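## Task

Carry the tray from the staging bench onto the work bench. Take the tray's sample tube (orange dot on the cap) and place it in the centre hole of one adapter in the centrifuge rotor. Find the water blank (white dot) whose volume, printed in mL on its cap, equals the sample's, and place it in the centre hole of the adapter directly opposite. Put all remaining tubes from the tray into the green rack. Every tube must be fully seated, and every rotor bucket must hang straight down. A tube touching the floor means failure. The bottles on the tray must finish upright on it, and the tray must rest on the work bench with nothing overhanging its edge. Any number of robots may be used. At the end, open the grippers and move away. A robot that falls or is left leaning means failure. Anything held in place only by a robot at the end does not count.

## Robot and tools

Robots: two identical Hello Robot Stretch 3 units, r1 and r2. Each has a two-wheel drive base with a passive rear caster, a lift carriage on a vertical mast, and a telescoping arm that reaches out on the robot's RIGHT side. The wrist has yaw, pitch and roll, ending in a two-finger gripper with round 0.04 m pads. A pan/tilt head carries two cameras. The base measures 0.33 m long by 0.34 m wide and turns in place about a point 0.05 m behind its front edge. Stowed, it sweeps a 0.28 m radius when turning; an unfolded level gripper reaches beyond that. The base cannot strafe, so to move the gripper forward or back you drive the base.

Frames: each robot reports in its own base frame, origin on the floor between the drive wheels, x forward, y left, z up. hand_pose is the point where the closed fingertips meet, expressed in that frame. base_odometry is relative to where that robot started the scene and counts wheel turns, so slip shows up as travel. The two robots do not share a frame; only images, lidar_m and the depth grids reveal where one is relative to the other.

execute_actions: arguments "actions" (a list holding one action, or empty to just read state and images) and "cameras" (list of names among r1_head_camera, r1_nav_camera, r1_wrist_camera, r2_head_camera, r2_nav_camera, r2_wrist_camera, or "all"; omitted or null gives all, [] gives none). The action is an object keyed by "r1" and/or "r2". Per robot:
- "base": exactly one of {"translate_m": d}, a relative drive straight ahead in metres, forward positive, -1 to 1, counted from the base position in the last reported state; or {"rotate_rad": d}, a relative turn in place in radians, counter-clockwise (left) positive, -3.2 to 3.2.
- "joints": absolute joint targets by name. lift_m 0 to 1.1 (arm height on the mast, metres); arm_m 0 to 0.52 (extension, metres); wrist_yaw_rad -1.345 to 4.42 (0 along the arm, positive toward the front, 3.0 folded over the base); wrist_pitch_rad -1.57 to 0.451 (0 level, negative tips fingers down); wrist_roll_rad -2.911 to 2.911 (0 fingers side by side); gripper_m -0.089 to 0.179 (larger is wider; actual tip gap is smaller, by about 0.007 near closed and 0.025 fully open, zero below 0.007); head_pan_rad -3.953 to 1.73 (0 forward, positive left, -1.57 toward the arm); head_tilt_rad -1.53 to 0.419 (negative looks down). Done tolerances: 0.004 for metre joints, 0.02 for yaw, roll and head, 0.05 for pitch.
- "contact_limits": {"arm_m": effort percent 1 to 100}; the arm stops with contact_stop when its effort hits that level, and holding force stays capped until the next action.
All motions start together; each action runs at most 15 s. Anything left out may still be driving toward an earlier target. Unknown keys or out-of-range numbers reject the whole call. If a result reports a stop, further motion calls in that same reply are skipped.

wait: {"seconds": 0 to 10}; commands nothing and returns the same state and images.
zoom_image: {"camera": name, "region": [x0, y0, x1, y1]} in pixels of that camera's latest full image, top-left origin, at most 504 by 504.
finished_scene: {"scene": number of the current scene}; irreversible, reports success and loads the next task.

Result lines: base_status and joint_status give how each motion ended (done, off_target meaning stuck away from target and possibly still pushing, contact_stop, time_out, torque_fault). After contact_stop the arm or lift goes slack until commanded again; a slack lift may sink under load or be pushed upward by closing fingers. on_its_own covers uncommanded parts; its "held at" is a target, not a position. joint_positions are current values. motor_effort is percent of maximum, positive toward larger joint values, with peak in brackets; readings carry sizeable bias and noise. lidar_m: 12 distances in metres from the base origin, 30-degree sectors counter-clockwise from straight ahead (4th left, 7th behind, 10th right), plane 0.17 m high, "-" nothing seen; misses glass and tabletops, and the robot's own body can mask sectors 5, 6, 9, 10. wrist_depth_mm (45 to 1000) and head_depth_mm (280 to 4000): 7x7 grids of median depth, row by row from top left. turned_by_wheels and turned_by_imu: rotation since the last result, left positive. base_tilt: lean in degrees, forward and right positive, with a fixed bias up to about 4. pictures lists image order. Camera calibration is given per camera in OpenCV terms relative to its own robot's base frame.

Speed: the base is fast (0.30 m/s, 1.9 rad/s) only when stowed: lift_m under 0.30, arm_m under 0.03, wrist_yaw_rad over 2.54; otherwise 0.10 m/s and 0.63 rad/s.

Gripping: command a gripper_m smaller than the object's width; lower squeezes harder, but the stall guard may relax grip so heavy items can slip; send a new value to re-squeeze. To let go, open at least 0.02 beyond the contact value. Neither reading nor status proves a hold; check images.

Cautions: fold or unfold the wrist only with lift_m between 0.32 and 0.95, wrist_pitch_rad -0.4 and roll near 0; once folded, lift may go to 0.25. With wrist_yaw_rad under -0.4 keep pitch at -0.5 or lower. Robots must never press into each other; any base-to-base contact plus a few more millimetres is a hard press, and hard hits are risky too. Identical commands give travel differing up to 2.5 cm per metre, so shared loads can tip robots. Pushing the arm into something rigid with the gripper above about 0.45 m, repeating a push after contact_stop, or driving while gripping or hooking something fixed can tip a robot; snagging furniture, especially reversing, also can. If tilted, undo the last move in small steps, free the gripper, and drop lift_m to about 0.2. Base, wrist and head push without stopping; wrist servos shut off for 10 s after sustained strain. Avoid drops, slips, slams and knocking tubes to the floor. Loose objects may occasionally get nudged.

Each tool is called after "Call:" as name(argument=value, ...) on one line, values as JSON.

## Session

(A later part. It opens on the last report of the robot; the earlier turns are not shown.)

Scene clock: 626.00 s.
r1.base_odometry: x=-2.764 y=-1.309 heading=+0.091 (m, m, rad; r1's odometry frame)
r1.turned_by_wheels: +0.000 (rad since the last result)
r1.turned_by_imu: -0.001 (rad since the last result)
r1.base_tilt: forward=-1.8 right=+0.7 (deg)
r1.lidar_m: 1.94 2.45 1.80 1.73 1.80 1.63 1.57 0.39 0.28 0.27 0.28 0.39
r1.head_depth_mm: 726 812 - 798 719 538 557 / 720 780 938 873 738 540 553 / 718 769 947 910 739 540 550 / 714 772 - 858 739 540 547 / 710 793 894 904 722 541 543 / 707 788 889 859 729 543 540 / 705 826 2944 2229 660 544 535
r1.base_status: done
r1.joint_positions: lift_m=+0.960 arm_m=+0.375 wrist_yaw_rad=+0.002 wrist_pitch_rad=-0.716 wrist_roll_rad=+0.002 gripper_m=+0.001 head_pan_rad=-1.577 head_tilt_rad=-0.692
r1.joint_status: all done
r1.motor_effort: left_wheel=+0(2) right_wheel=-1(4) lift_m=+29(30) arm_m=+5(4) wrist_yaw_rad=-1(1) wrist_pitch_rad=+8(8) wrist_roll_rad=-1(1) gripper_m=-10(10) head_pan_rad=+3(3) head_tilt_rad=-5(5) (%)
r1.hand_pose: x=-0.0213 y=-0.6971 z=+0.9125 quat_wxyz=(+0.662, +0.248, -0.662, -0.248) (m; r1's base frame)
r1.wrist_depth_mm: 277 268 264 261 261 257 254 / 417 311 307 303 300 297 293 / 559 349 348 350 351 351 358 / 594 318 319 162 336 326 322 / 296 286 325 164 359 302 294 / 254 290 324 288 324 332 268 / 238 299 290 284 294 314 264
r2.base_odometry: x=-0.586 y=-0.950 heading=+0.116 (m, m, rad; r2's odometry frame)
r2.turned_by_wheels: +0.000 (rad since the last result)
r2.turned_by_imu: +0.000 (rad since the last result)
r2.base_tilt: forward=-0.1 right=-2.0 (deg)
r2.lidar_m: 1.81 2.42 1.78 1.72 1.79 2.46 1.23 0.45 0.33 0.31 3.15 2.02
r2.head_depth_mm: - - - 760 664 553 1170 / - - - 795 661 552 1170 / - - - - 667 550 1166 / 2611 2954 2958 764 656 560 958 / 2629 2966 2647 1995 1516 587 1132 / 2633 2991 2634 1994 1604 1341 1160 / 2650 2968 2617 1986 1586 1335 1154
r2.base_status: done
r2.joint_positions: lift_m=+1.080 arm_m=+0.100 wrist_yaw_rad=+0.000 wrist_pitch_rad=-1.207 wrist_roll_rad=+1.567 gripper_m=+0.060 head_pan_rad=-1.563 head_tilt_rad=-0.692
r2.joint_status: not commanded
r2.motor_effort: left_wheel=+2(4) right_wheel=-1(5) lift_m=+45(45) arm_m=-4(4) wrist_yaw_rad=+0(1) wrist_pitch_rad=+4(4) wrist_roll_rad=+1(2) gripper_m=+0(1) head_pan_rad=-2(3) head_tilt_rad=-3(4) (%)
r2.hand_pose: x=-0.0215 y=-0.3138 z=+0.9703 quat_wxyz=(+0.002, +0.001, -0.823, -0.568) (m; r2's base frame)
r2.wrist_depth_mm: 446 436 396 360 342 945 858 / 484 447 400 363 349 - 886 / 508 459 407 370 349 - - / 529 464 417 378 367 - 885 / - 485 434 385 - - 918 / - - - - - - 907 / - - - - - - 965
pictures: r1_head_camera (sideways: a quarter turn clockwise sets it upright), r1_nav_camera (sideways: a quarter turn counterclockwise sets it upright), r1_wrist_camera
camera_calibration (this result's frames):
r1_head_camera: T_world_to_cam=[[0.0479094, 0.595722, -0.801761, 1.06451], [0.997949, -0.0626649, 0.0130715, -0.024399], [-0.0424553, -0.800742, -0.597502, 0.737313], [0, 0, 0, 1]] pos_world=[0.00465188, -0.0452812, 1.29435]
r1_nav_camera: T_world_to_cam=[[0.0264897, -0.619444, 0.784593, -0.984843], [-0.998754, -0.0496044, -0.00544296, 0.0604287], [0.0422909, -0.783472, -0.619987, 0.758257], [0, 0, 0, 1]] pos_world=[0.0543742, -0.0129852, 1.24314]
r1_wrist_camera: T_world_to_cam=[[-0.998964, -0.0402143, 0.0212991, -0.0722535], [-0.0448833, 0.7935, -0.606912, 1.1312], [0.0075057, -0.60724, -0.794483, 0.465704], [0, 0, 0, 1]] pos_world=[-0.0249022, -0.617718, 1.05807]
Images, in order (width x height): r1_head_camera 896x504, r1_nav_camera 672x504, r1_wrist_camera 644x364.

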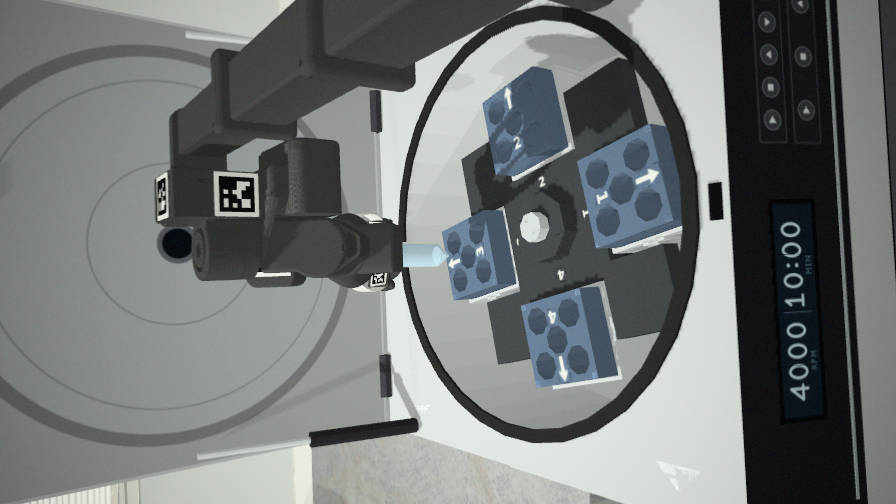

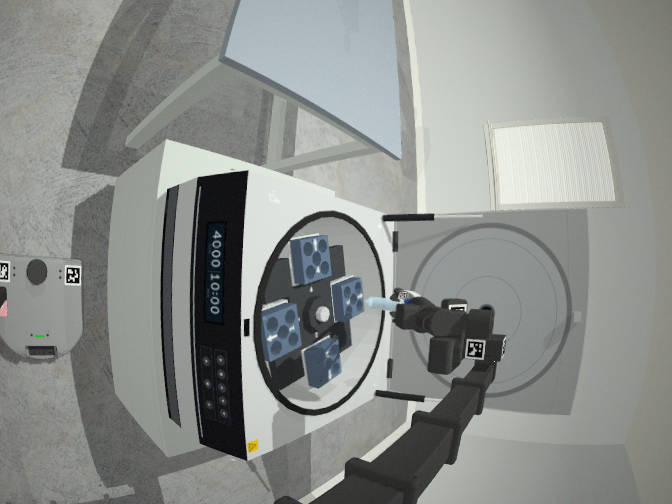

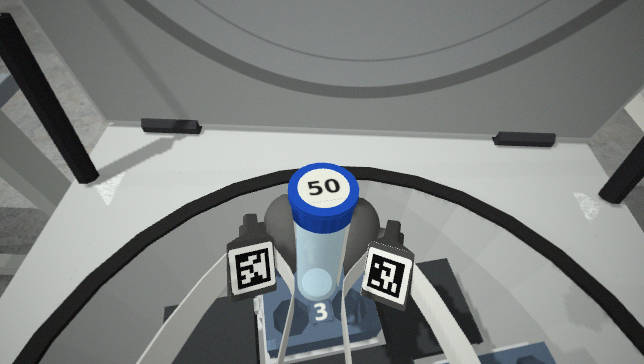

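Call:
execute_actions(actions=[{"r1":{"joints":{"arm_m":0.398,"lift_m":0.92}}}], cameras=["r1_wrist_camera","r1_head_camera"])

Call:
zoom_image(camera="r1_head_camera", region=[380,180,560,320])

Scene clock: 632.03 s.
r1.base_odometry: x=-2.764 y=-1.309 heading=+0.091 (m, m, rad; r1's odometry frame)
r1.turned_by_wheels: +0.000 (rad since the last result)
r1.turned_by_imu: +0.000 (rad since the last result)
r1.base_tilt: forward=-1.6 right=+0.5 (deg)
r1.lidar_m: 1.94 2.45 1.80 1.73 1.80 1.63 1.57 0.39 0.28 0.27 0.28 0.39
r1.head_depth_mm: 723 824 2936 - 814 536 557 / 721 804 - 882 736 538 554 / 718 786 - 911 738 540 550 / 715 785 - 852 738 541 547 / 710 791 892 905 722 541 544 / 707 788 891 858 730 544 540 / 704 824 2920 2214 661 544 536
r1.base_status: not commanded
r1.joint_positions: lift_m=+0.920 arm_m=+0.398 wrist_yaw_rad=+0.002 wrist_pitch_rad=-0.716 wrist_roll_rad=+0.002 gripper_m=+0.001 head_pan_rad=-1.577 head_tilt_rad=-0.692
r1.joint_status: all done
r1.motor_effort: left_wheel=+0(0) right_wheel=-1(2) lift_m=+30(30) arm_m=+5(5) wrist_yaw_rad=-1(1) wrist_pitch_rad=+8(8) wrist_roll_rad=+0(1) gripper_m=-11(11) head_pan_rad=+3(3) head_tilt_rad=-5(5) (%)
r1.hand_pose: x=-0.0213 y=-0.7201 z=+0.8725 quat_wxyz=(+0.662, +0.248, -0.662, -0.248) (m; r1's base frame)
r1.wrist_depth_mm: 247 244 243 239 237 234 232 / - 284 281 276 273 271 269 / 302 305 308 305 306 307 301 / 267 269 276 163 284 276 279 / 239 247 293 164 322 272 245 / 220 269 297 249 283 295 235 / 224 265 250 238 253 302 253
r2.base_odometry: x=-0.586 y=-0.950 heading=+0.116 (m, m, rad; r2's odometry frame)
r2.turned_by_wheels: +0.000 (rad since the last result)
r2.turned_by_imu: +0.000 (rad since the last result)
r2.base_tilt: forward=+0.0 right=-2.0 (deg)
r2.lidar_m: 1.81 2.42 1.78 1.72 1.79 2.45 1.23 0.45 0.33 0.31 3.15 2.02
r2.head_depth_mm: - - - 759 664 554 1173 / - - - 795 661 551 1166 / - - - - 667 551 1166 / 2619 2961 2943 762 656 561 959 / 2645 3007 2648 1992 1524 588 1140 / 2634 2986 2617 1985 1596 1337 1154 / 2665 3014 2617 1971 1589 1334 1156
r2.base_status: not commanded
r2.joint_positions: lift_m=+1.080 arm_m=+0.100 wrist_yaw_rad=+0.000 wrist_pitch_rad=-1.207 wrist_roll_rad=+1.567 gripper_m=+0.060 head_pan_rad=-1.563 head_tilt_rad=-0.692
r2.joint_status: not commanded
r2.motor_effort: left_wheel=+2(2) right_wheel=-2(1) lift_m=+45(46) arm_m=-5(4) wrist_yaw_rad=+0(0) wrist_pitch_rad=+4(4) wrist_roll_rad=+2(1) gripper_m=+1(1) head_pan_rad=-2(2) head_tilt_rad=-3(2) (%)
r2.hand_pose: x=-0.0215 y=-0.3138 z=+0.9703 quat_wxyz=(+0.002, +0.001, -0.823, -0.568) (m; r2's base frame)
r2.wrist_depth_mm: 451 438 399 356 339 954 878 / 492 440 399 363 346 992 904 / 523 463 412 378 349 - - / 521 460 422 373 366 - 902 / - 486 427 388 - - 922 / - - - - - - 931 / - - - - - - 965
pictures: r1_head_camera (sideways: a quarter turn clockwise sets it upright), r1_wrist_camera
camera_calibration (this result's frames):
r1_head_camera: T_world_to_cam=[[0.0479093, 0.595722, -0.801761, 1.06451], [0.997949, -0.0626648, 0.0130715, -0.024399], [-0.0424552, -0.800742, -0.597502, 0.737313], [0, 0, 0, 1]] pos_world=[0.00465189, -0.0452812, 1.29435]
r1_wrist_camera: T_world_to_cam=[[-0.998964, -0.0402145, 0.0212992, -0.0723266], [-0.0448835, 0.7935, -0.606912, 1.12517], [0.00750571, -0.60724, -0.794483, 0.419955], [0, 0, 0, 1]] pos_world=[-0.0249022, -0.640718, 1.01807]
Images, in order (width x height): r1_head_camera 896x504, r1_wrist_camera 644x364.

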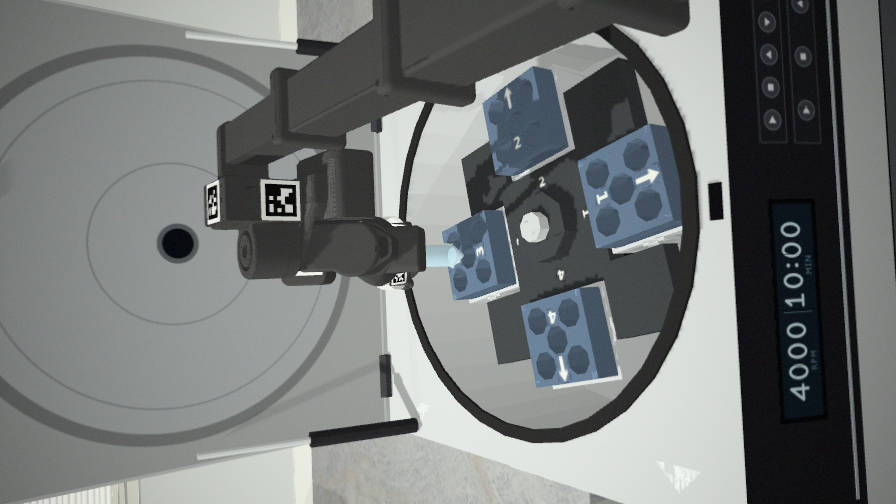

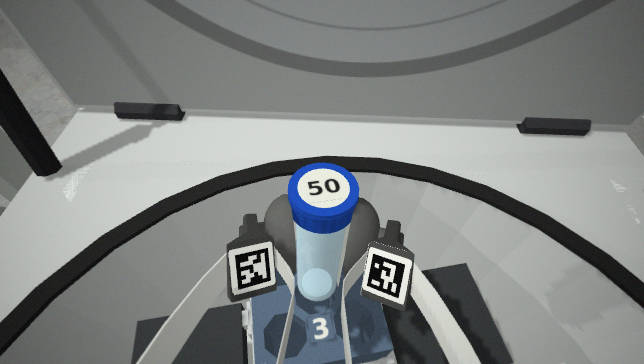

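Region (380, 180, 560, 320) of r1_head_camera's 896x504 image, scaled by 2.800, with more detail than that image has.

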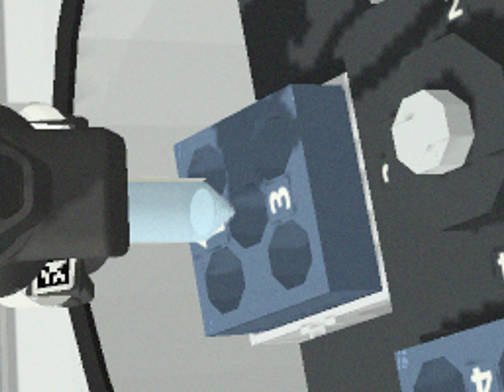

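Call:
execute_actions(actions=[{"r1":{"joints":{"lift_m":0.885}}}], cameras=["r1_wrist_camera","r1_head_camera"])

Call:
execute_actions(actions=[{"r1":{"joints":{"lift_m":0.84}}}], cameras=["r1_wrist_camera","r1_head_camera"])

Scene clock: 635.97 s.
r1.base_odometry: x=-2.764 y=-1.309 heading=+0.091 (m, m, rad; r1's odometry frame)
r1.turned_by_wheels: +0.000 (rad since the last result)
r1.turned_by_imu: +0.000 (rad since the last result)
r1.base_tilt: forward=-1.6 right=+0.6 (deg)
r1.lidar_m: 1.95 2.46 1.80 1.73 1.80 1.63 1.57 0.39 0.28 0.27 0.28 0.39
r1.head_depth_mm: 726 824 2726 2378 - 539 556 / 721 806 881 901 727 539 552 / 718 800 - 902 739 539 549 / 714 796 - 843 739 541 546 / 713 790 895 904 722 542 544 / 709 786 885 862 730 543 540 / 705 826 2907 2230 659 544 537
r1.base_status: not commanded
r1.joint_positions: lift_m=+0.885 arm_m=+0.398 wrist_yaw_rad=+0.002 wrist_pitch_rad=-0.716 wrist_roll_rad=+0.002 gripper_m=+0.001 head_pan_rad=-1.577 head_tilt_rad=-0.692
r1.joint_status: all done
r1.motor_effort: left_wheel=+0(0) right_wheel=-2(1) lift_m=+29(30) arm_m=+5(5) wrist_yaw_rad=-1(1) wrist_pitch_rad=+8(8) wrist_roll_rad=+0(0) gripper_m=-10(10) head_pan_rad=+3(2) head_tilt_rad=-5(5) (%)
r1.hand_pose: x=-0.0213 y=-0.7201 z=+0.8375 quat_wxyz=(+0.662, +0.248, -0.662, -0.248) (m; r1's base frame)
r1.wrist_depth_mm: 247 246 242 240 239 236 234 / 296 276 282 278 276 272 271 / 254 255 257 259 261 263 266 / 224 227 257 162 277 242 233 / 201 239 294 163 316 266 217 / 207 259 235 214 247 268 235 / 223 226 224 203 222 231 248
r2.base_odometry: x=-0.586 y=-0.950 heading=+0.116 (m, m, rad; r2's odometry frame)
r2.turned_by_wheels: +0.000 (rad since the last result)
r2.turned_by_imu: +0.000 (rad since the last result)
r2.base_tilt: forward=-0.1 right=-1.9 (deg)
r2.lidar_m: 1.81 2.43 1.78 1.72 1.78 2.46 1.23 0.45 0.33 0.31 3.15 2.03
r2.head_depth_mm: - - - 761 664 554 1175 / - - - 796 660 552 1167 / - - - - 668 551 1164 / 2631 2964 2949 763 655 561 959 / 2619 3000 2639 1998 1510 588 1135 / 2623 2990 2666 1995 1597 1342 1153 / 2650 2977 2603 1985 1590 1338 1157
r2.base_status: not commanded
r2.joint_positions: lift_m=+1.080 arm_m=+0.100 wrist_yaw_rad=+0.000 wrist_pitch_rad=-1.207 wrist_roll_rad=+1.567 gripper_m=+0.060 head_pan_rad=-1.563 head_tilt_rad=-0.692
r2.joint_status: not commanded
r2.motor_effort: left_wheel=+2(3) right_wheel=-2(2) lift_m=+45(45) arm_m=-4(4) wrist_yaw_rad=+0(1) wrist_pitch_rad=+4(4) wrist_roll_rad=+1(1) gripper_m=+0(1) head_pan_rad=-2(2) head_tilt_rad=-3(2) (%)
r2.hand_pose: x=-0.0215 y=-0.3138 z=+0.9703 quat_wxyz=(+0.002, +0.001, -0.823, -0.568) (m; r2's base frame)
r2.wrist_depth_mm: 449 434 390 359 340 927 868 / 489 445 398 368 347 984 879 / 515 460 409 371 351 - - / 519 476 421 377 370 - 904 / - 481 432 383 - - 937 / - - - - - - 927 / - - - - - - 947
pictures: r1_head_camera (sideways: a quarter turn clockwise sets it upright), r1_wrist_camera
camera_calibration (this result's frames):
r1_head_camera: T_world_to_cam=[[0.0479092, 0.595722, -0.801761, 1.06451], [0.997949, -0.0626647, 0.0130715, -0.024399], [-0.0424551, -0.800742, -0.597502, 0.737313], [0, 0, 0, 1]] pos_world=[0.00465189, -0.0452812, 1.29435]
r1_wrist_camera: T_world_to_cam=[[-0.998964, -0.0402158, 0.0212981, -0.0715812], [-0.0448839, 0.7935, -0.606912, 1.10394], [0.00750739, -0.60724, -0.794483, 0.392157], [0, 0, 0, 1]] pos_world=[-0.0249021, -0.640722, 0.983081]
Images, in order (width x height): r1_head_camera 896x504, r1_wrist_camera 644x364.

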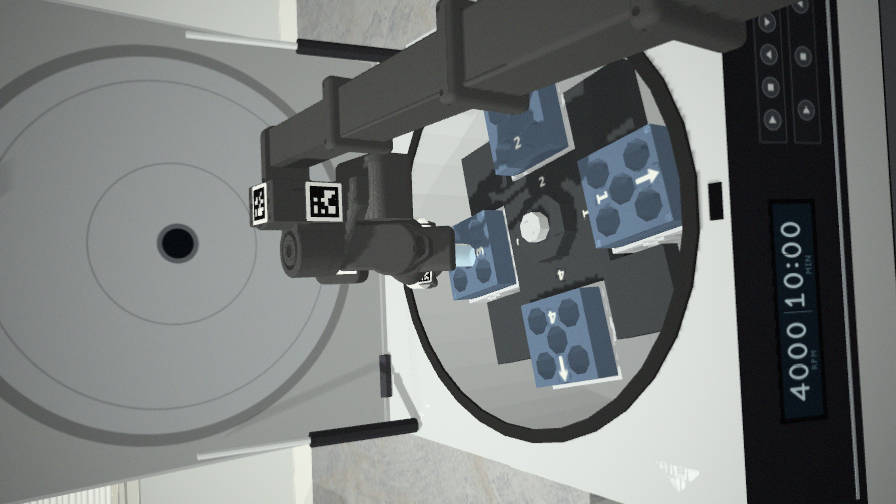

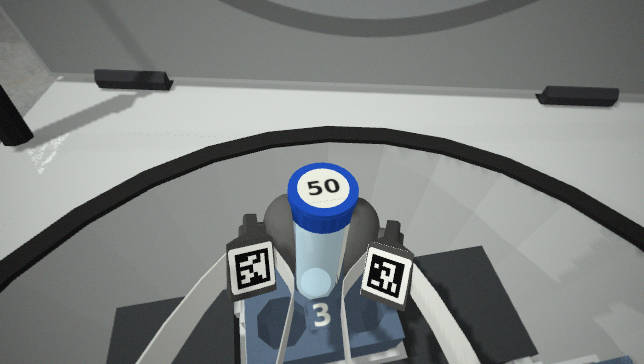

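Scene clock: 637.20 s.
r1.base_odometry: x=-2.764 y=-1.309 heading=+0.091 (m, m, rad; r1's odometry frame)
r1.turned_by_wheels: +0.000 (rad since the last result)
r1.turned_by_imu: +0.000 (rad since the last result)
r1.base_tilt: forward=-1.6 right=+0.7 (deg)
r1.lidar_m: 1.94 2.46 1.80 1.74 1.80 1.63 1.57 0.39 0.28 0.27 0.28 0.39
r1.head_depth_mm: 726 823 2693 859 - - 572 / 721 806 898 - 717 539 553 / 718 800 872 869 739 540 550 / 714 796 882 832 736 541 546 / 710 794 892 905 720 541 544 / 708 787 889 863 728 543 541 / 703 823 2904 2224 660 545 539
r1.base_status: not commanded
r1.joint_positions: lift_m=+0.840 arm_m=+0.398 wrist_yaw_rad=+0.002 wrist_pitch_rad=-0.715 wrist_roll_rad=+0.002 gripper_m=+0.001 head_pan_rad=-1.577 head_tilt_rad=-0.692
r1.joint_status: all done
r1.motor_effort: left_wheel=+0(0) right_wheel=-2(2) lift_m=+30(31) arm_m=+5(5) wrist_yaw_rad=-1(2) wrist_pitch_rad=+8(8) wrist_roll_rad=-1(1) gripper_m=-10(11) head_pan_rad=+3(3) head_tilt_rad=-6(3) (%)
r1.hand_pose: x=-0.0213 y=-0.7203 z=+0.7927 quat_wxyz=(+0.662, +0.248, -0.662, -0.247) (m; r1's base frame)
r1.wrist_depth_mm: 246 241 244 243 242 238 235 / 221 224 225 227 229 232 234 / 191 195 218 241 233 211 202 / 177 210 250 162 271 238 199 / 194 239 288 163 225 235 215 / 204 199 204 177 203 203 232 / 210 181 177 165 178 186 225
r2.base_odometry: x=-0.586 y=-0.950 heading=+0.116 (m, m, rad; r2's odometry frame)
r2.turned_by_wheels: +0.000 (rad since the last result)
r2.turned_by_imu: +0.000 (rad since the last result)
r2.base_tilt: forward=-0.3 right=-1.8 (deg)
r2.lidar_m: 1.82 2.42 1.78 1.72 1.79 2.46 1.23 0.45 0.33 0.31 3.15 2.02
r2.head_depth_mm: - - - 761 664 554 1173 / - - - 793 661 552 1169 / - - - - 669 551 1163 / 2618 2934 2920 762 658 561 958 / 2620 2961 2642 1994 1519 588 1134 / 2644 3016 2636 1987 1611 1350 1150 / 2659 2975 2616 1978 1599 1337 1150
r2.base_status: not commanded
r2.joint_positions: lift_m=+1.080 arm_m=+0.100 wrist_yaw_rad=+0.000 wrist_pitch_rad=-1.207 wrist_roll_rad=+1.567 gripper_m=+0.060 head_pan_rad=-1.563 head_tilt_rad=-0.692
r2.joint_status: not commanded
r2.motor_effort: left_wheel=+2(2) right_wheel=-1(2) lift_m=+45(45) arm_m=-4(4) wrist_yaw_rad=+0(0) wrist_pitch_rad=+4(4) wrist_roll_rad=+1(1) gripper_m=+1(1) head_pan_rad=-2(2) head_tilt_rad=-3(3) (%)
r2.hand_pose: x=-0.0215 y=-0.3138 z=+0.9703 quat_wxyz=(+0.002, +0.001, -0.823, -0.568) (m; r2's base frame)
r2.wrist_depth_mm: 449 431 394 358 342 927 911 / 492 448 405 362 348 995 877 / 526 459 411 368 354 - - / 529 462 417 380 366 - 914 / - 489 428 386 - - 926 / - - - - - - 949 / - - - - - - 983
pictures: r1_head_camera (sideways: a quarter turn clockwise sets it upright), r1_wrist_camera
camera_calibration (this result's frames):
r1_head_camera: T_world_to_cam=[[0.0479092, 0.595722, -0.801761, 1.06451], [0.997949, -0.0626647, 0.0130715, -0.024399], [-0.0424551, -0.800742, -0.597502, 0.737313], [0, 0, 0, 1]] pos_world=[0.00465189, -0.0452812, 1.29435]
r1_wrist_camera: T_world_to_cam=[[-0.998964, -0.0401916, 0.0213419, -0.0706526], [-0.0448833, 0.792855, -0.607755, 1.07711], [0.00750558, -0.608084, -0.793837, 0.355322], [0, 0, 0, 1]] pos_world=[-0.0249022, -0.640765, 0.938194]
Images, in order (width x height): r1_head_camera 896x504, r1_wrist_camera 644x364.

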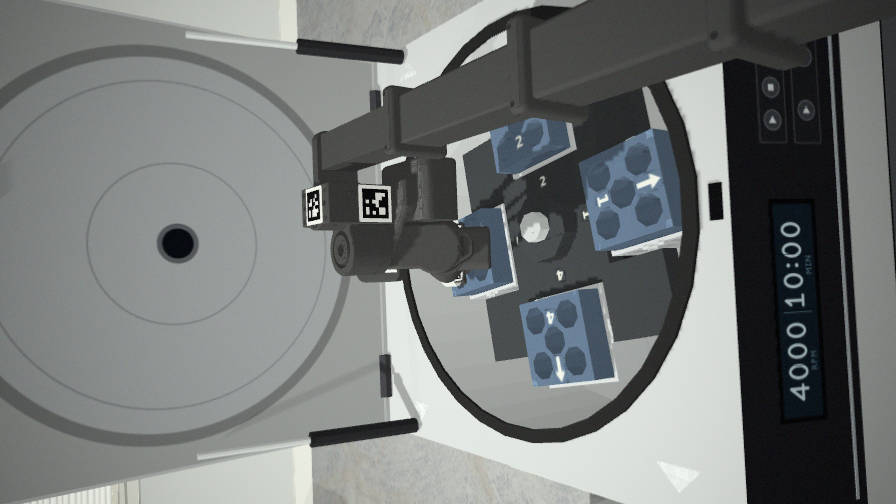

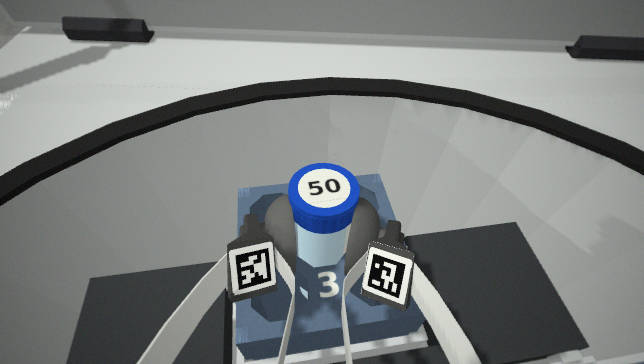

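In. Release and inspect.

Call:
execute_actions(actions=[{"r1":{"joints":{"gripper_m":0.065}}}], cameras=["r1_wrist_camera"])

Call:
execute_actions(actions=[{"r1":{"joints":{"lift_m":0.90}}}], cameras=["r1_wrist_camera"])

Call:
execute_actions(actions=[{"r1":{"joints":{"gripper_m":0.0}}}], cameras=[])

Call:
execute_actions(actions=[{"r1":{"joints":{"lift_m":0.855}}}], cameras=["r1_wrist_camera"])

Scene clock: 642.47 s.
r1.base_odometry: x=-2.764 y=-1.309 heading=+0.091 (m, m, rad; r1's odometry frame)
r1.turned_by_wheels: +0.000 (rad since the last result)
r1.turned_by_imu: +0.000 (rad since the last result)
r1.base_tilt: forward=-1.8 right=+0.6 (deg)
r1.lidar_m: 1.94 2.46 1.80 1.74 1.80 1.63 1.57 0.39 0.28 0.27 0.28 0.39
r1.head_depth_mm: 725 824 2730 859 - - 571 / 722 807 900 - 714 538 553 / 717 801 872 870 738 540 550 / 714 796 883 829 736 541 546 / 711 792 893 902 720 541 543 / 707 788 889 863 729 543 541 / 705 826 2880 2223 660 543 537
r1.base_status: not commanded
r1.joint_positions: lift_m=+0.840 arm_m=+0.398 wrist_yaw_rad=+0.002 wrist_pitch_rad=-0.715 wrist_roll_rad=+0.002 gripper_m=+0.065 head_pan_rad=-1.577 head_tilt_rad=-0.692
r1.joint_status: all done
r1.motor_effort: left_wheel=+0(0) right_wheel=-1(2) lift_m=+29(29) arm_m=+5(5) wrist_yaw_rad=-1(1) wrist_pitch_rad=+8(8) wrist_roll_rad=-1(1) gripper_m=-1(79) head_pan_rad=+3(3) head_tilt_rad=-4(5) (%)
r1.hand_pose: x=-0.0213 y=-0.7203 z=+0.7927 quat_wxyz=(+0.662, +0.248, -0.662, -0.247) (m; r1's base frame)
r1.wrist_depth_mm: 246 242 244 243 240 238 235 / 221 224 225 227 230 232 234 / 191 196 218 241 233 210 202 / 177 211 252 223 271 238 199 / 194 239 267 167 225 236 217 / 205 199 191 180 210 203 231 / 210 181 180 167 181 184 227
r2.base_odometry: x=-0.586 y=-0.950 heading=+0.116 (m, m, rad; r2's odometry frame)
r2.turned_by_wheels: +0.000 (rad since the last result)
r2.turned_by_imu: +0.000 (rad since the last result)
r2.base_tilt: forward=-0.1 right=-1.9 (deg)
r2.lidar_m: 1.81 2.43 1.78 1.72 1.78 2.46 1.23 0.45 0.33 0.31 3.15 2.03
r2.head_depth_mm: - - - 758 663 555 1173 / - - - 795 661 553 1171 / - - - - 669 551 1165 / 2599 2969 2925 766 657 562 964 / 2609 2965 2645 2008 1529 588 1133 / 2643 3005 2635 1990 1602 1340 1152 / 2682 2981 2623 1986 1600 1340 1154
r2.base_status: not commanded
r2.joint_positions: lift_m=+1.080 arm_m=+0.100 wrist_yaw_rad=+0.000 wrist_pitch_rad=-1.207 wrist_roll_rad=+1.567 gripper_m=+0.060 head_pan_rad=-1.563 head_tilt_rad=-0.692
r2.joint_status: not commanded
r2.motor_effort: left_wheel=+2(2) right_wheel=-2(2) lift_m=+45(45) arm_m=-4(4) wrist_yaw_rad=+0(0) wrist_pitch_rad=+4(4) wrist_roll_rad=+1(1) gripper_m=+1(1) head_pan_rad=-2(3) head_tilt_rad=-2(3) (%)
r2.hand_pose: x=-0.0215 y=-0.3138 z=+0.9703 quat_wxyz=(+0.002, +0.001, -0.823, -0.568) (m; r2's base frame)
r2.wrist_depth_mm: 458 440 396 358 340 969 882 / 490 443 404 364 354 950 860 / 503 456 407 369 349 - - / 518 463 419 375 365 - 920 / - 485 432 389 - - 955 / - - - - - - 949 / - - - - - - 962
pictures: r1_wrist_camera
camera_calibration (this result's frames):
r1_wrist_camera: T_world_to_cam=[[-0.998964, -0.0401887, 0.0213412, -0.0706504], [-0.0448803, 0.792837, -0.607779, 1.07712], [0.00750573, -0.608107, -0.793819, 0.355291], [0, 0, 0, 1]] pos_world=[-0.0249024, -0.640767, 0.938197]
Images, in order (width x height): r1_wrist_camera 644x364.

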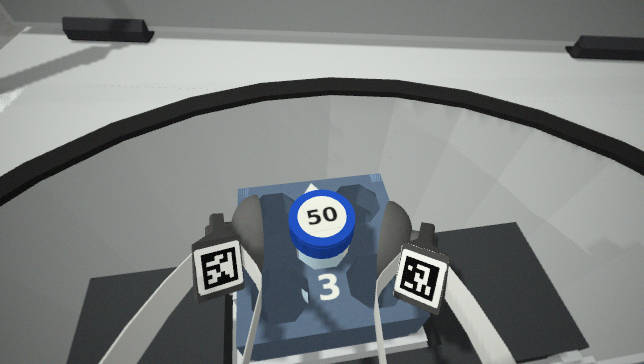

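Scene clock: 643.83 s.
r1.base_odometry: x=-2.764 y=-1.309 heading=+0.091 (m, m, rad; r1's odometry frame)
r1.turned_by_wheels: +0.000 (rad since the last result)
r1.turned_by_imu: +0.000 (rad since the last result)
r1.base_tilt: forward=-1.6 right=+0.8 (deg)
r1.lidar_m: 1.94 2.47 1.80 1.73 1.81 1.63 1.57 0.39 0.28 0.27 0.28 0.39
r1.head_depth_mm: 726 824 2743 - - 535 558 / 722 805 - 902 735 539 553 / 717 797 - 908 738 540 550 / 715 797 - 843 739 541 547 / 712 791 893 904 720 541 543 / 707 785 889 862 728 543 540 / 704 827 2901 2235 661 543 536
r1.base_status: not commanded
r1.joint_positions: lift_m=+0.900 arm_m=+0.398 wrist_yaw_rad=+0.002 wrist_pitch_rad=-0.715 wrist_roll_rad=+0.002 gripper_m=+0.065 head_pan_rad=-1.577 head_tilt_rad=-0.692
r1.joint_status: all done
r1.motor_effort: left_wheel=+0(1) right_wheel=-1(2) lift_m=+41(42) arm_m=+4(5) wrist_yaw_rad=-2(1) wrist_pitch_rad=+7(8) wrist_roll_rad=-1(0) gripper_m=-1(1) head_pan_rad=+2(3) head_tilt_rad=-5(5) (%)
r1.hand_pose: x=-0.0213 y=-0.7204 z=+0.8524 quat_wxyz=(+0.662, +0.248, -0.662, -0.247) (m; r1's base frame)
r1.wrist_depth_mm: 247 244 242 241 238 235 234 / - 284 281 277 274 272 268 / 275 277 279 279 286 286 287 / 243 245 259 290 277 251 253 / 215 237 279 269 312 271 229 / 208 258 250 228 237 281 236 / 222 243 237 217 236 291 254
r2.base_odometry: x=-0.586 y=-0.950 heading=+0.116 (m, m, rad; r2's odometry frame)
r2.turned_by_wheels: +0.000 (rad since the last result)
r2.turned_by_imu: +0.000 (rad since the last result)
r2.base_tilt: forward=+0.1 right=-2.0 (deg)
r2.lidar_m: 1.81 2.43 1.78 1.72 1.79 2.46 1.23 0.45 0.33 0.31 3.15 2.02
r2.head_depth_mm: - - - 763 664 553 1174 / - - - 795 662 552 1169 / - - - - 668 551 1162 / 2621 2962 2945 761 655 562 958 / 2624 2980 2668 1996 1520 587 1133 / 2613 2977 2627 2006 1601 1338 1152 / 2658 2993 2595 1980 1595 1339 1154
r2.base_status: not commanded
r2.joint_positions: lift_m=+1.080 arm_m=+0.100 wrist_yaw_rad=+0.000 wrist_pitch_rad=-1.207 wrist_roll_rad=+1.567 gripper_m=+0.060 head_pan_rad=-1.563 head_tilt_rad=-0.692
r2.joint_status: not commanded
r2.motor_effort: left_wheel=+2(2) right_wheel=-1(1) lift_m=+45(45) arm_m=-4(4) wrist_yaw_rad=-1(0) wrist_pitch_rad=+4(4) wrist_roll_rad=+2(1) gripper_m=+1(1) head_pan_rad=-2(3) head_tilt_rad=-3(3) (%)
r2.hand_pose: x=-0.0215 y=-0.3138 z=+0.9703 quat_wxyz=(+0.002, +0.001, -0.823, -0.568) (m; r2's base frame)
r2.wrist_depth_mm: 462 434 392 364 345 982 873 / 481 447 403 365 345 - 889 / 521 460 413 369 352 - - / 538 468 419 376 363 - 919 / - 482 431 384 - - 910 / - - - - - - 925 / - - - - - - 916
pictures: r1_wrist_camera
camera_calibration (this result's frames):
r1_wrist_camera: T_world_to_cam=[[-0.998964, -0.0401776, 0.0213619, -0.0719365], [-0.0448801, 0.792507, -0.608209, 1.11358], [0.00750691, -0.608538, -0.79349, 0.401976], [0, 0, 0, 1]] pos_world=[-0.0249023, -0.640789, 0.997787]
Images, in order (width x height): r1_wrist_camera 644x364.

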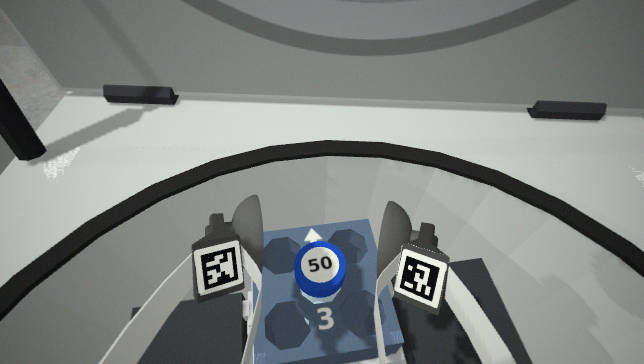

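Scene clock: 644.97 s.
r1.base_odometry: x=-2.764 y=-1.309 heading=+0.091 (m, m, rad; r1's odometry frame)
r1.turned_by_wheels: +0.000 (rad since the last result)
r1.turned_by_imu: +0.000 (rad since the last result)
r1.base_tilt: forward=-1.7 right=+0.5 (deg)
r1.lidar_m: 1.95 2.47 1.80 1.73 1.79 1.63 1.57 0.39 0.28 0.27 0.28 0.39
r1.head_depth_mm: 725 823 2743 - - 535 557 / 722 804 - 898 736 540 553 / 718 793 - 910 737 540 550 / 715 795 - 845 738 541 547 / 712 791 896 903 721 542 543 / 707 787 884 862 727 542 540 / 703 826 2920 2215 661 543 537
r1.base_status: not commanded
r1.joint_positions: lift_m=+0.900 arm_m=+0.398 wrist_yaw_rad=+0.002 wrist_pitch_rad=-0.715 wrist_roll_rad=+0.002 gripper_m=+0.000 head_pan_rad=-1.577 head_tilt_rad=-0.692
r1.joint_status: all done
r1.motor_effort: left_wheel=+0(0) right_wheel=-2(1) lift_m=+41(41) arm_m=+4(4) wrist_yaw_rad=-1(1) wrist_pitch_rad=+7(7) wrist_roll_rad=-1(0) gripper_m=-2(79) head_pan_rad=+3(3) head_tilt_rad=-5(5) (%)
r1.hand_pose: x=-0.0213 y=-0.7204 z=+0.8524 quat_wxyz=(+0.662, +0.248, -0.662, -0.247) (m; r1's base frame)
r1.wrist_depth_mm: 248 245 242 240 238 236 232 / - 280 281 277 273 272 268 / 276 277 279 283 285 286 287 / 244 243 258 288 277 252 251 / 216 237 299 - 331 273 229 / 208 264 332 229 265 281 236 / 223 245 233 220 234 246 252
r2.base_odometry: x=-0.586 y=-0.950 heading=+0.116 (m, m, rad; r2's odometry frame)
r2.turned_by_wheels: +0.000 (rad since the last result)
r2.turned_by_imu: +0.000 (rad since the last result)
r2.base_tilt: forward=-0.2 right=-2.2 (deg)
r2.lidar_m: 1.81 2.43 1.78 1.72 1.78 2.45 1.23 0.45 0.33 0.31 3.15 2.02
r2.head_depth_mm: - - - 760 664 555 1173 / - - - 795 661 552 1165 / - - - - 668 551 1163 / 2620 2955 2935 763 656 561 958 / 2633 2962 2639 2003 1530 588 1138 / 2656 2992 2636 1993 1607 1332 1153 / 2649 3024 2593 1981 1600 1338 1152
r2.base_status: not commanded
r2.joint_positions: lift_m=+1.080 arm_m=+0.100 wrist_yaw_rad=+0.000 wrist_pitch_rad=-1.207 wrist_roll_rad=+1.567 gripper_m=+0.060 head_pan_rad=-1.563 head_tilt_rad=-0.692
r2.joint_status: not commanded
r2.motor_effort: left_wheel=+2(2) right_wheel=-2(1) lift_m=+45(45) arm_m=-4(4) wrist_yaw_rad=+0(0) wrist_pitch_rad=+4(4) wrist_roll_rad=+2(2) gripper_m=+1(1) head_pan_rad=-2(2) head_tilt_rad=-3(2) (%)
r2.hand_pose: x=-0.0215 y=-0.3138 z=+0.9703 quat_wxyz=(+0.002, +0.001, -0.823, -0.568) (m; r2's base frame)
r2.wrist_depth_mm: 447 435 392 363 344 952 861 / 486 444 404 369 347 985 876 / 508 459 412 370 348 - - / 519 463 417 378 366 - 887 / - 483 431 386 - - 915 / - - - - - - 957 / - - - - - - 945
pictures: none
No camera images: the call's "cameras" was empty. Leave "cameras" out to get every camera's image.

Scene clock: 646.20 s.
r1.base_odometry: x=-2.764 y=-1.309 heading=+0.091 (m, m, rad; r1's odometry frame)
r1.turned_by_wheels: +0.000 (rad since the last result)
r1.turned_by_imu: +0.000 (rad since the last result)
r1.base_tilt: forward=-1.7 right=+0.7 (deg)
r1.lidar_m: 1.94 2.46 1.80 1.73 1.80 1.63 1.57 0.39 0.28 0.27 0.28 0.39
r1.head_depth_mm: 727 824 2699 898 - - 569 / 721 807 896 - 717 539 553 / 719 804 868 901 739 541 550 / 715 797 868 832 738 540 547 / 711 792 895 907 717 542 544 / 706 787 890 862 728 543 541 / 703 826 2928 2244 662 543 537
r1.base_status: not commanded
r1.joint_positions: lift_m=+0.856 arm_m=+0.398 wrist_yaw_rad=+0.001 wrist_pitch_rad=-0.666 wrist_roll_rad=+0.002 gripper_m=+0.000 head_pan_rad=-1.577 head_tilt_rad=-0.692
r1.joint_status: all done
r1.motor_effort: left_wheel=+0(0) right_wheel=-1(1) lift_m=+22(34) arm_m=+4(4) wrist_yaw_rad=-1(1) wrist_pitch_rad=-18(19) wrist_roll_rad=+0(0) gripper_m=-3(2) head_pan_rad=+3(3) head_tilt_rad=-5(6) (%)
r1.hand_pose: x=-0.0213 y=-0.7292 z=+0.8169 quat_wxyz=(+0.668, +0.232, -0.668, -0.231) (m; r1's base frame)
r1.wrist_depth_mm: 239 236 235 233 231 229 228 / 267 262 263 267 265 262 258 / 235 236 238 243 243 244 247 / 203 210 242 269 259 225 215 / 187 226 278 - 300 256 208 / 202 246 309 194 230 235 226 / 218 203 197 178 190 208 240
r2.base_odometry: x=-0.586 y=-0.950 heading=+0.116 (m, m, rad; r2's odometry frame)
r2.turned_by_wheels: +0.000 (rad since the last result)
r2.turned_by_imu: +0.000 (rad since the last result)
r2.base_tilt: forward=+0.0 right=-1.9 (deg)
r2.lidar_m: 1.82 2.42 1.78 1.72 1.79 2.46 1.22 0.45 0.33 0.31 3.15 2.02
r2.head_depth_mm: - - - 762 664 554 1175 / - - - 794 662 552 1169 / - - - - 668 550 1164 / 2607 2933 2944 762 657 561 961 / 2627 2938 2653 1998 1518 588 1138 / 2638 2984 2626 1995 1606 1341 1150 / 2673 3039 2631 1991 1599 1336 1150
r2.base_status: not commanded
r2.joint_positions: lift_m=+1.080 arm_m=+0.100 wrist_yaw_rad=+0.000 wrist_pitch_rad=-1.207 wrist_roll_rad=+1.567 gripper_m=+0.060 head_pan_rad=-1.563 head_tilt_rad=-0.692
r2.joint_status: not commanded
r2.motor_effort: left_wheel=+3(3) right_wheel=-2(1) lift_m=+45(45) arm_m=-5(4) wrist_yaw_rad=+0(0) wrist_pitch_rad=+4(4) wrist_roll_rad=+2(2) gripper_m=+1(1) head_pan_rad=-2(2) head_tilt_rad=-3(3) (%)
r2.hand_pose: x=-0.0215 y=-0.3138 z=+0.9703 quat_wxyz=(+0.002, +0.001, -0.823, -0.568) (m; r2's base frame)
r2.wrist_depth_mm: 453 447 389 359 339 938 887 / 488 444 401 364 345 945 877 / 503 456 408 372 349 - - / 530 478 416 380 367 - 893 / - 483 425 382 - - 921 / - - - - - - 949 / - - - - - - 953
pictures: r1_wrist_camera
camera_calibration (this result's frames):
r1_wrist_camera: T_world_to_cam=[[-0.998978, -0.0387799, 0.0231966, -0.0720577], [-0.0445839, 0.762188, -0.645818, 1.10762], [0.00736461, -0.646193, -0.763139, 0.316268], [0, 0, 0, 1]] pos_world=[-0.0249311, -0.642642, 0.958352]
Images, in order (width x height): r1_wrist_camera 644x364.

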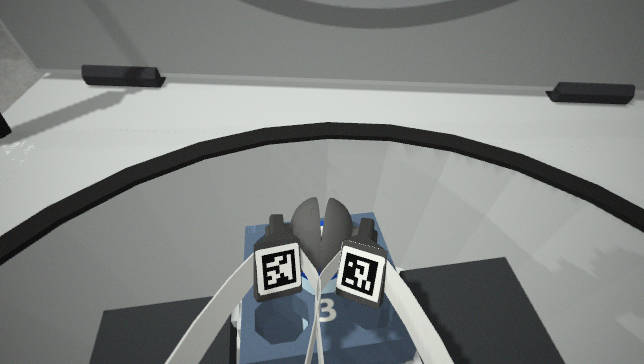

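Call:
execute_actions(actions=[{"r1":{"joints":{"lift_m":1.0,"gripper_m":0.07}}}], cameras=["r1_wrist_camera"])

Call:
execute_actions(actions=[{"r1":{"base":{"translate_m":1.0},"joints":{"arm_m":0.2}},"r2":{"base":{"translate_m":-0.67}}}], cameras=[])

Call:
execute_actions(actions=[{"r1":{"base":{"translate_m":0.125},"joints":{"arm_m":0.27,"lift_m":0.92}}}], cameras=["r1_wrist_camera","r2_head_camera"])

Scene clock: 652.93 s.
r1.base_odometry: x=-2.764 y=-1.309 heading=+0.091 (m, m, rad; r1's odometry frame)
r1.turned_by_wheels: +0.000 (rad since the last result)
r1.turned_by_imu: -0.001 (rad since the last result)
r1.base_tilt: forward=-1.8 right=+0.5 (deg)
r1.lidar_m: 1.94 2.46 1.80 1.73 1.80 1.63 1.57 0.39 0.28 0.27 0.28 0.39
r1.head_depth_mm: 723 - 951 830 718 539 555 / 721 - 915 885 740 539 553 / 708 - 910 913 737 540 550 / 713 - 934 895 739 541 547 / 710 792 893 905 715 541 543 / 708 790 885 860 727 543 541 / 705 825 2940 2223 659 544 537
r1.base_status: not commanded
r1.joint_positions: lift_m=+1.000 arm_m=+0.398 wrist_yaw_rad=+0.001 wrist_pitch_rad=-0.710 wrist_roll_rad=+0.002 gripper_m=+0.070 head_pan_rad=-1.577 head_tilt_rad=-0.692
r1.joint_status: all done
r1.motor_effort: left_wheel=+0(0) right_wheel=-2(2) lift_m=+41(43) arm_m=+4(5) wrist_yaw_rad=-1(1) wrist_pitch_rad=+5(18) wrist_roll_rad=+0(0) gripper_m=+0(78) head_pan_rad=+3(2) head_tilt_rad=-4(6) (%)
r1.hand_pose: x=-0.0213 y=-0.7212 z=+0.9531 quat_wxyz=(+0.663, +0.246, -0.663, -0.246) (m; r1's base frame)
r1.wrist_depth_mm: 244 239 238 236 232 231 230 / 291 278 274 272 269 266 263 / 530 328 327 321 318 313 309 / 574 369 361 366 367 365 372 / - 331 347 363 349 337 342 / 921 300 394 363 452 313 304 / 272 322 330 311 333 322 278
r2.base_odometry: x=-0.586 y=-0.950 heading=+0.116 (m, m, rad; r2's odometry frame)
r2.turned_by_wheels: +0.000 (rad since the last result)
r2.turned_by_imu: +0.000 (rad since the last result)
r2.base_tilt: forward=-0.1 right=-2.1 (deg)
r2.lidar_m: 1.81 2.43 1.78 1.72 1.78 2.46 1.23 0.45 0.33 0.31 3.17 2.02
r2.head_depth_mm: - - - 761 662 555 1176 / - - - 796 660 552 1169 / - - - - 668 550 1163 / 2628 2938 2938 762 658 560 959 / 2619 2945 2644 1999 1520 587 1132 / 2629 2986 2625 1981 1603 1344 1152 / 2644 3007 2617 1981 1595 1340 1152
r2.base_status: not commanded
r2.joint_positions: lift_m=+1.080 arm_m=+0.100 wrist_yaw_rad=+0.000 wrist_pitch_rad=-1.207 wrist_roll_rad=+1.567 gripper_m=+0.060 head_pan_rad=-1.563 head_tilt_rad=-0.692
r2.joint_status: not commanded
r2.motor_effort: left_wheel=+2(2) right_wheel=-2(2) lift_m=+45(45) arm_m=-4(4) wrist_yaw_rad=+0(0) wrist_pitch_rad=+4(4) wrist_roll_rad=+2(2) gripper_m=+1(1) head_pan_rad=-2(2) head_tilt_rad=-4(3) (%)
r2.hand_pose: x=-0.0215 y=-0.3138 z=+0.9703 quat_wxyz=(+0.002, +0.001, -0.823, -0.568) (m; r2's base frame)
r2.wrist_depth_mm: 446 435 397 361 346 984 885 / 483 442 402 365 348 975 874 / 503 458 411 370 349 - - / 514 460 416 376 369 - 911 / - 485 435 387 - - 940 / - - - - - - 943 / - - - - - - 986
pictures: r1_wrist_camera
camera_calibration (this result's frames):
r1_wrist_camera: T_world_to_cam=[[-0.998977, -0.0397647, 0.0215248, -0.0740343], [-0.0446209, 0.78993, -0.611571, 1.17683], [0.00731586, -0.611906, -0.790897, 0.476535], [0, 0, 0, 1]] pos_world=[-0.0249336, -0.640962, 1.0982]
Images, in order (width x height): r1_wrist_camera 644x364.

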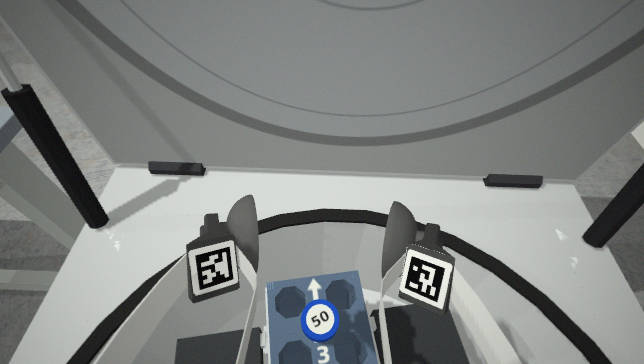

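Scene clock: 663.90 s.
r1.base_odometry: x=-1.769 y=-1.218 heading=+0.091 (m, m, rad; r1's odometry frame)
r1.turned_by_wheels: +0.000 (rad since the last result)
r1.turned_by_imu: +0.000 (rad since the last result)
r1.base_tilt: forward=-1.5 right=+0.6 (deg)
r1.lidar_m: 2.72 2.45 1.79 1.73 1.80 2.47 1.07 0.57 0.95 0.96 0.99 0.96
r1.head_depth_mm: 2650 2856 1121 905 712 587 536 / 2634 - - 857 715 589 524 / 2611 2777 - 844 716 591 525 / 2610 2827 - - 716 591 526 / 2595 2878 3031 822 719 592 526 / 2585 2875 3031 877 720 593 515 / 2565 2875 3014 919 722 594 515
r1.base_status: done
r1.joint_positions: lift_m=+1.000 arm_m=+0.200 wrist_yaw_rad=+0.001 wrist_pitch_rad=-0.711 wrist_roll_rad=+0.002 gripper_m=+0.070 head_pan_rad=-1.577 head_tilt_rad=-0.692
r1.joint_status: all done
r1.motor_effort: left_wheel=+0(3) right_wheel=-1(3) lift_m=+41(41) arm_m=-4(3) wrist_yaw_rad=-1(0) wrist_pitch_rad=+5(5) wrist_roll_rad=+0(0) gripper_m=-1(0) head_pan_rad=+3(2) head_tilt_rad=-4(5) (%)
r1.hand_pose: x=-0.0213 y=-0.5238 z=+0.9530 quat_wxyz=(+0.663, +0.247, -0.663, -0.246) (m; r1's base frame)
r1.wrist_depth_mm: - - - - - - - / 555 562 574 578 581 589 605 / 484 485 485 491 501 500 511 / 421 425 364 422 436 442 444 / 377 382 377 386 401 388 395 / 342 344 341 347 337 351 353 / 311 312 316 318 317 319 321
r2.base_odometry: x=-1.251 y=-1.028 heading=+0.116 (m, m, rad; r2's odometry frame)
r2.turned_by_wheels: +0.000 (rad since the last result)
r2.turned_by_imu: +0.001 (rad since the last result)
r2.base_tilt: forward=+0.0 right=-2.1 (deg)
r2.lidar_m: 2.47 2.43 1.79 1.72 1.79 2.47 2.79 0.44 0.33 0.32 0.33 0.45
r2.head_depth_mm: - - - 760 664 555 1171 / - - - 795 662 552 1170 / - - - - 667 551 1170 / 2604 2916 1118 764 657 549 1158 / 2635 2949 867 812 653 547 1153 / 2647 2967 1063 807 651 558 1151 / 2641 3009 1058 806 647 556 1153
r2.base_status: done
r2.joint_positions: lift_m=+1.080 arm_m=+0.100 wrist_yaw_rad=+0.000 wrist_pitch_rad=-1.207 wrist_roll_rad=+1.567 gripper_m=+0.060 head_pan_rad=-1.563 head_tilt_rad=-0.692
r2.joint_status: not commanded
r2.motor_effort: left_wheel=+2(5) right_wheel=-1(5) lift_m=+45(45) arm_m=-4(4) wrist_yaw_rad=+1(0) wrist_pitch_rad=+4(4) wrist_roll_rad=+2(2) gripper_m=+1(1) head_pan_rad=-2(2) head_tilt_rad=-4(4) (%)
r2.hand_pose: x=-0.0215 y=-0.3138 z=+0.9703 quat_wxyz=(+0.002, +0.001, -0.823, -0.568) (m; r2's base frame)
r2.wrist_depth_mm: 489 442 387 357 343 949 885 / 468 450 401 367 347 992 886 / 442 461 411 373 353 - - / 449 473 420 378 355 - 893 / 461 473 430 386 - - 923 / 473 495 - 391 - - 934 / 566 503 442 402 - - 981
pictures: none
No camera images: the call's "cameras" was empty. Leave "cameras" out to get every camera's image.

Scene clock: 666.17 s.
r1.base_odometry: x=-1.644 y=-1.207 heading=+0.091 (m, m, rad; r1's odometry frame)
r1.turned_by_wheels: +0.000 (rad since the last result)
r1.turned_by_imu: +0.000 (rad since the last result)
r1.base_tilt: forward=-1.7 right=+0.6 (deg)
r1.lidar_m: 2.58 2.45 1.80 1.73 1.80 2.46 1.07 0.68 0.99 0.96 1.00 0.84
r1.head_depth_mm: 2648 2949 3141 - 672 590 535 / 2625 2893 - 840 712 590 524 / 2591 2914 - 813 715 591 525 / 2601 2901 3141 - 717 591 526 / 2593 2896 3032 914 716 593 526 / 2581 2857 3042 914 718 593 515 / 2551 2846 3036 920 722 594 516
r1.base_status: done
r1.joint_positions: lift_m=+0.920 arm_m=+0.270 wrist_yaw_rad=+0.001 wrist_pitch_rad=-0.711 wrist_roll_rad=+0.002 gripper_m=+0.070 head_pan_rad=-1.577 head_tilt_rad=-0.692
r1.joint_status: all done
r1.motor_effort: left_wheel=+0(4) right_wheel=-1(2) lift_m=+28(34) arm_m=+5(5) wrist_yaw_rad=-1(1) wrist_pitch_rad=+6(5) wrist_roll_rad=-1(1) gripper_m=+0(1) head_pan_rad=+3(3) head_tilt_rad=-5(5) (%)
r1.hand_pose: x=-0.0213 y=-0.5930 z=+0.8734 quat_wxyz=(+0.663, +0.247, -0.663, -0.246) (m; r1's base frame)
r1.wrist_depth_mm: 508 517 522 - - - - / 432 430 439 442 447 450 455 / 368 375 378 230 384 389 389 / 326 328 328 255 271 337 338 / 289 292 300 253 285 298 302 / 263 262 259 264 260 269 270 / 240 241 242 241 243 245 247
r2.base_odometry: x=-1.251 y=-1.028 heading=+0.116 (m, m, rad; r2's odometry frame)
r2.turned_by_wheels: +0.000 (rad since the last result)
r2.turned_by_imu: +0.000 (rad since the last result)
r2.base_tilt: forward=+0.0 right=-1.9 (deg)
r2.lidar_m: 2.47 2.43 1.78 1.72 1.79 2.47 2.79 0.44 0.33 0.32 0.33 0.45
r2.head_depth_mm: - - - 761 664 554 1167 / - - - 792 661 553 1165 / - - - - 667 549 1168 / 2591 2935 1118 764 656 548 1158 / 2597 2937 870 811 653 547 1158 / 2641 3001 1066 810 650 559 1154 / 2642 2958 1061 805 648 557 1154
r2.base_status: not commanded
r2.joint_positions: lift_m=+1.080 arm_m=+0.100 wrist_yaw_rad=+0.000 wrist_pitch_rad=-1.207 wrist_roll_rad=+1.567 gripper_m=+0.060 head_pan_rad=-1.563 head_tilt_rad=-0.692
r2.joint_status: not commanded
r2.motor_effort: left_wheel=+3(2) right_wheel=-1(2) lift_m=+45(46) arm_m=-4(4) wrist_yaw_rad=+1(0) wrist_pitch_rad=+4(4) wrist_roll_rad=+2(1) gripper_m=+1(1) head_pan_rad=-3(2) head_tilt_rad=-3(3) (%)
r2.hand_pose: x=-0.0215 y=-0.3138 z=+0.9703 quat_wxyz=(+0.002, +0.001, -0.823, -0.568) (m; r2's base frame)
r2.wrist_depth_mm: 489 437 399 359 339 935 878 / 461 441 404 365 344 977 886 / 454 459 413 374 357 - - / 461 469 417 382 358 - 929 / 473 479 432 386 - - 933 / 482 503 - 393 - - 944 / 577 521 440 404 - - 943
pictures: r1_wrist_camera, r2_head_camera (sideways: a quarter turn clockwise sets it upright)
camera_calibration (this result's frames):
r1_wrist_camera: T_world_to_cam=[[-0.998976, -0.0398095, 0.0215207, -0.0672458], [-0.0446605, 0.790487, -0.610849, 1.02655], [0.0073058, -0.611184, -0.791455, 0.492859], [0, 0, 0, 1]] pos_world=[-0.0249315, -0.512921, 1.01859]
r2_head_camera: T_world_to_cam=[[-0.0472276, 0.633028, -0.772687, 1.02309], [0.998614, 0.047922, -0.0217761, 0.0287958], [0.0232438, -0.772644, -0.634414, 0.781028], [0, 0, 0, 1]] pos_world=[0.0014083, -0.04557, 1.28665]
Images, in order (width x height): r1_wrist_camera 644x364, r2_head_camera 896x504.

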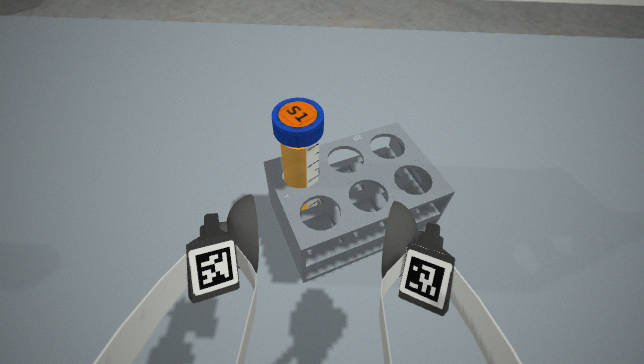

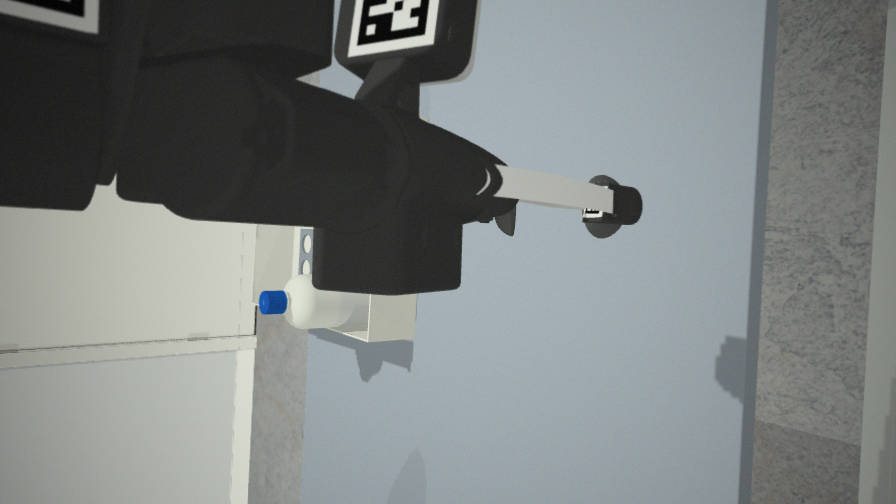

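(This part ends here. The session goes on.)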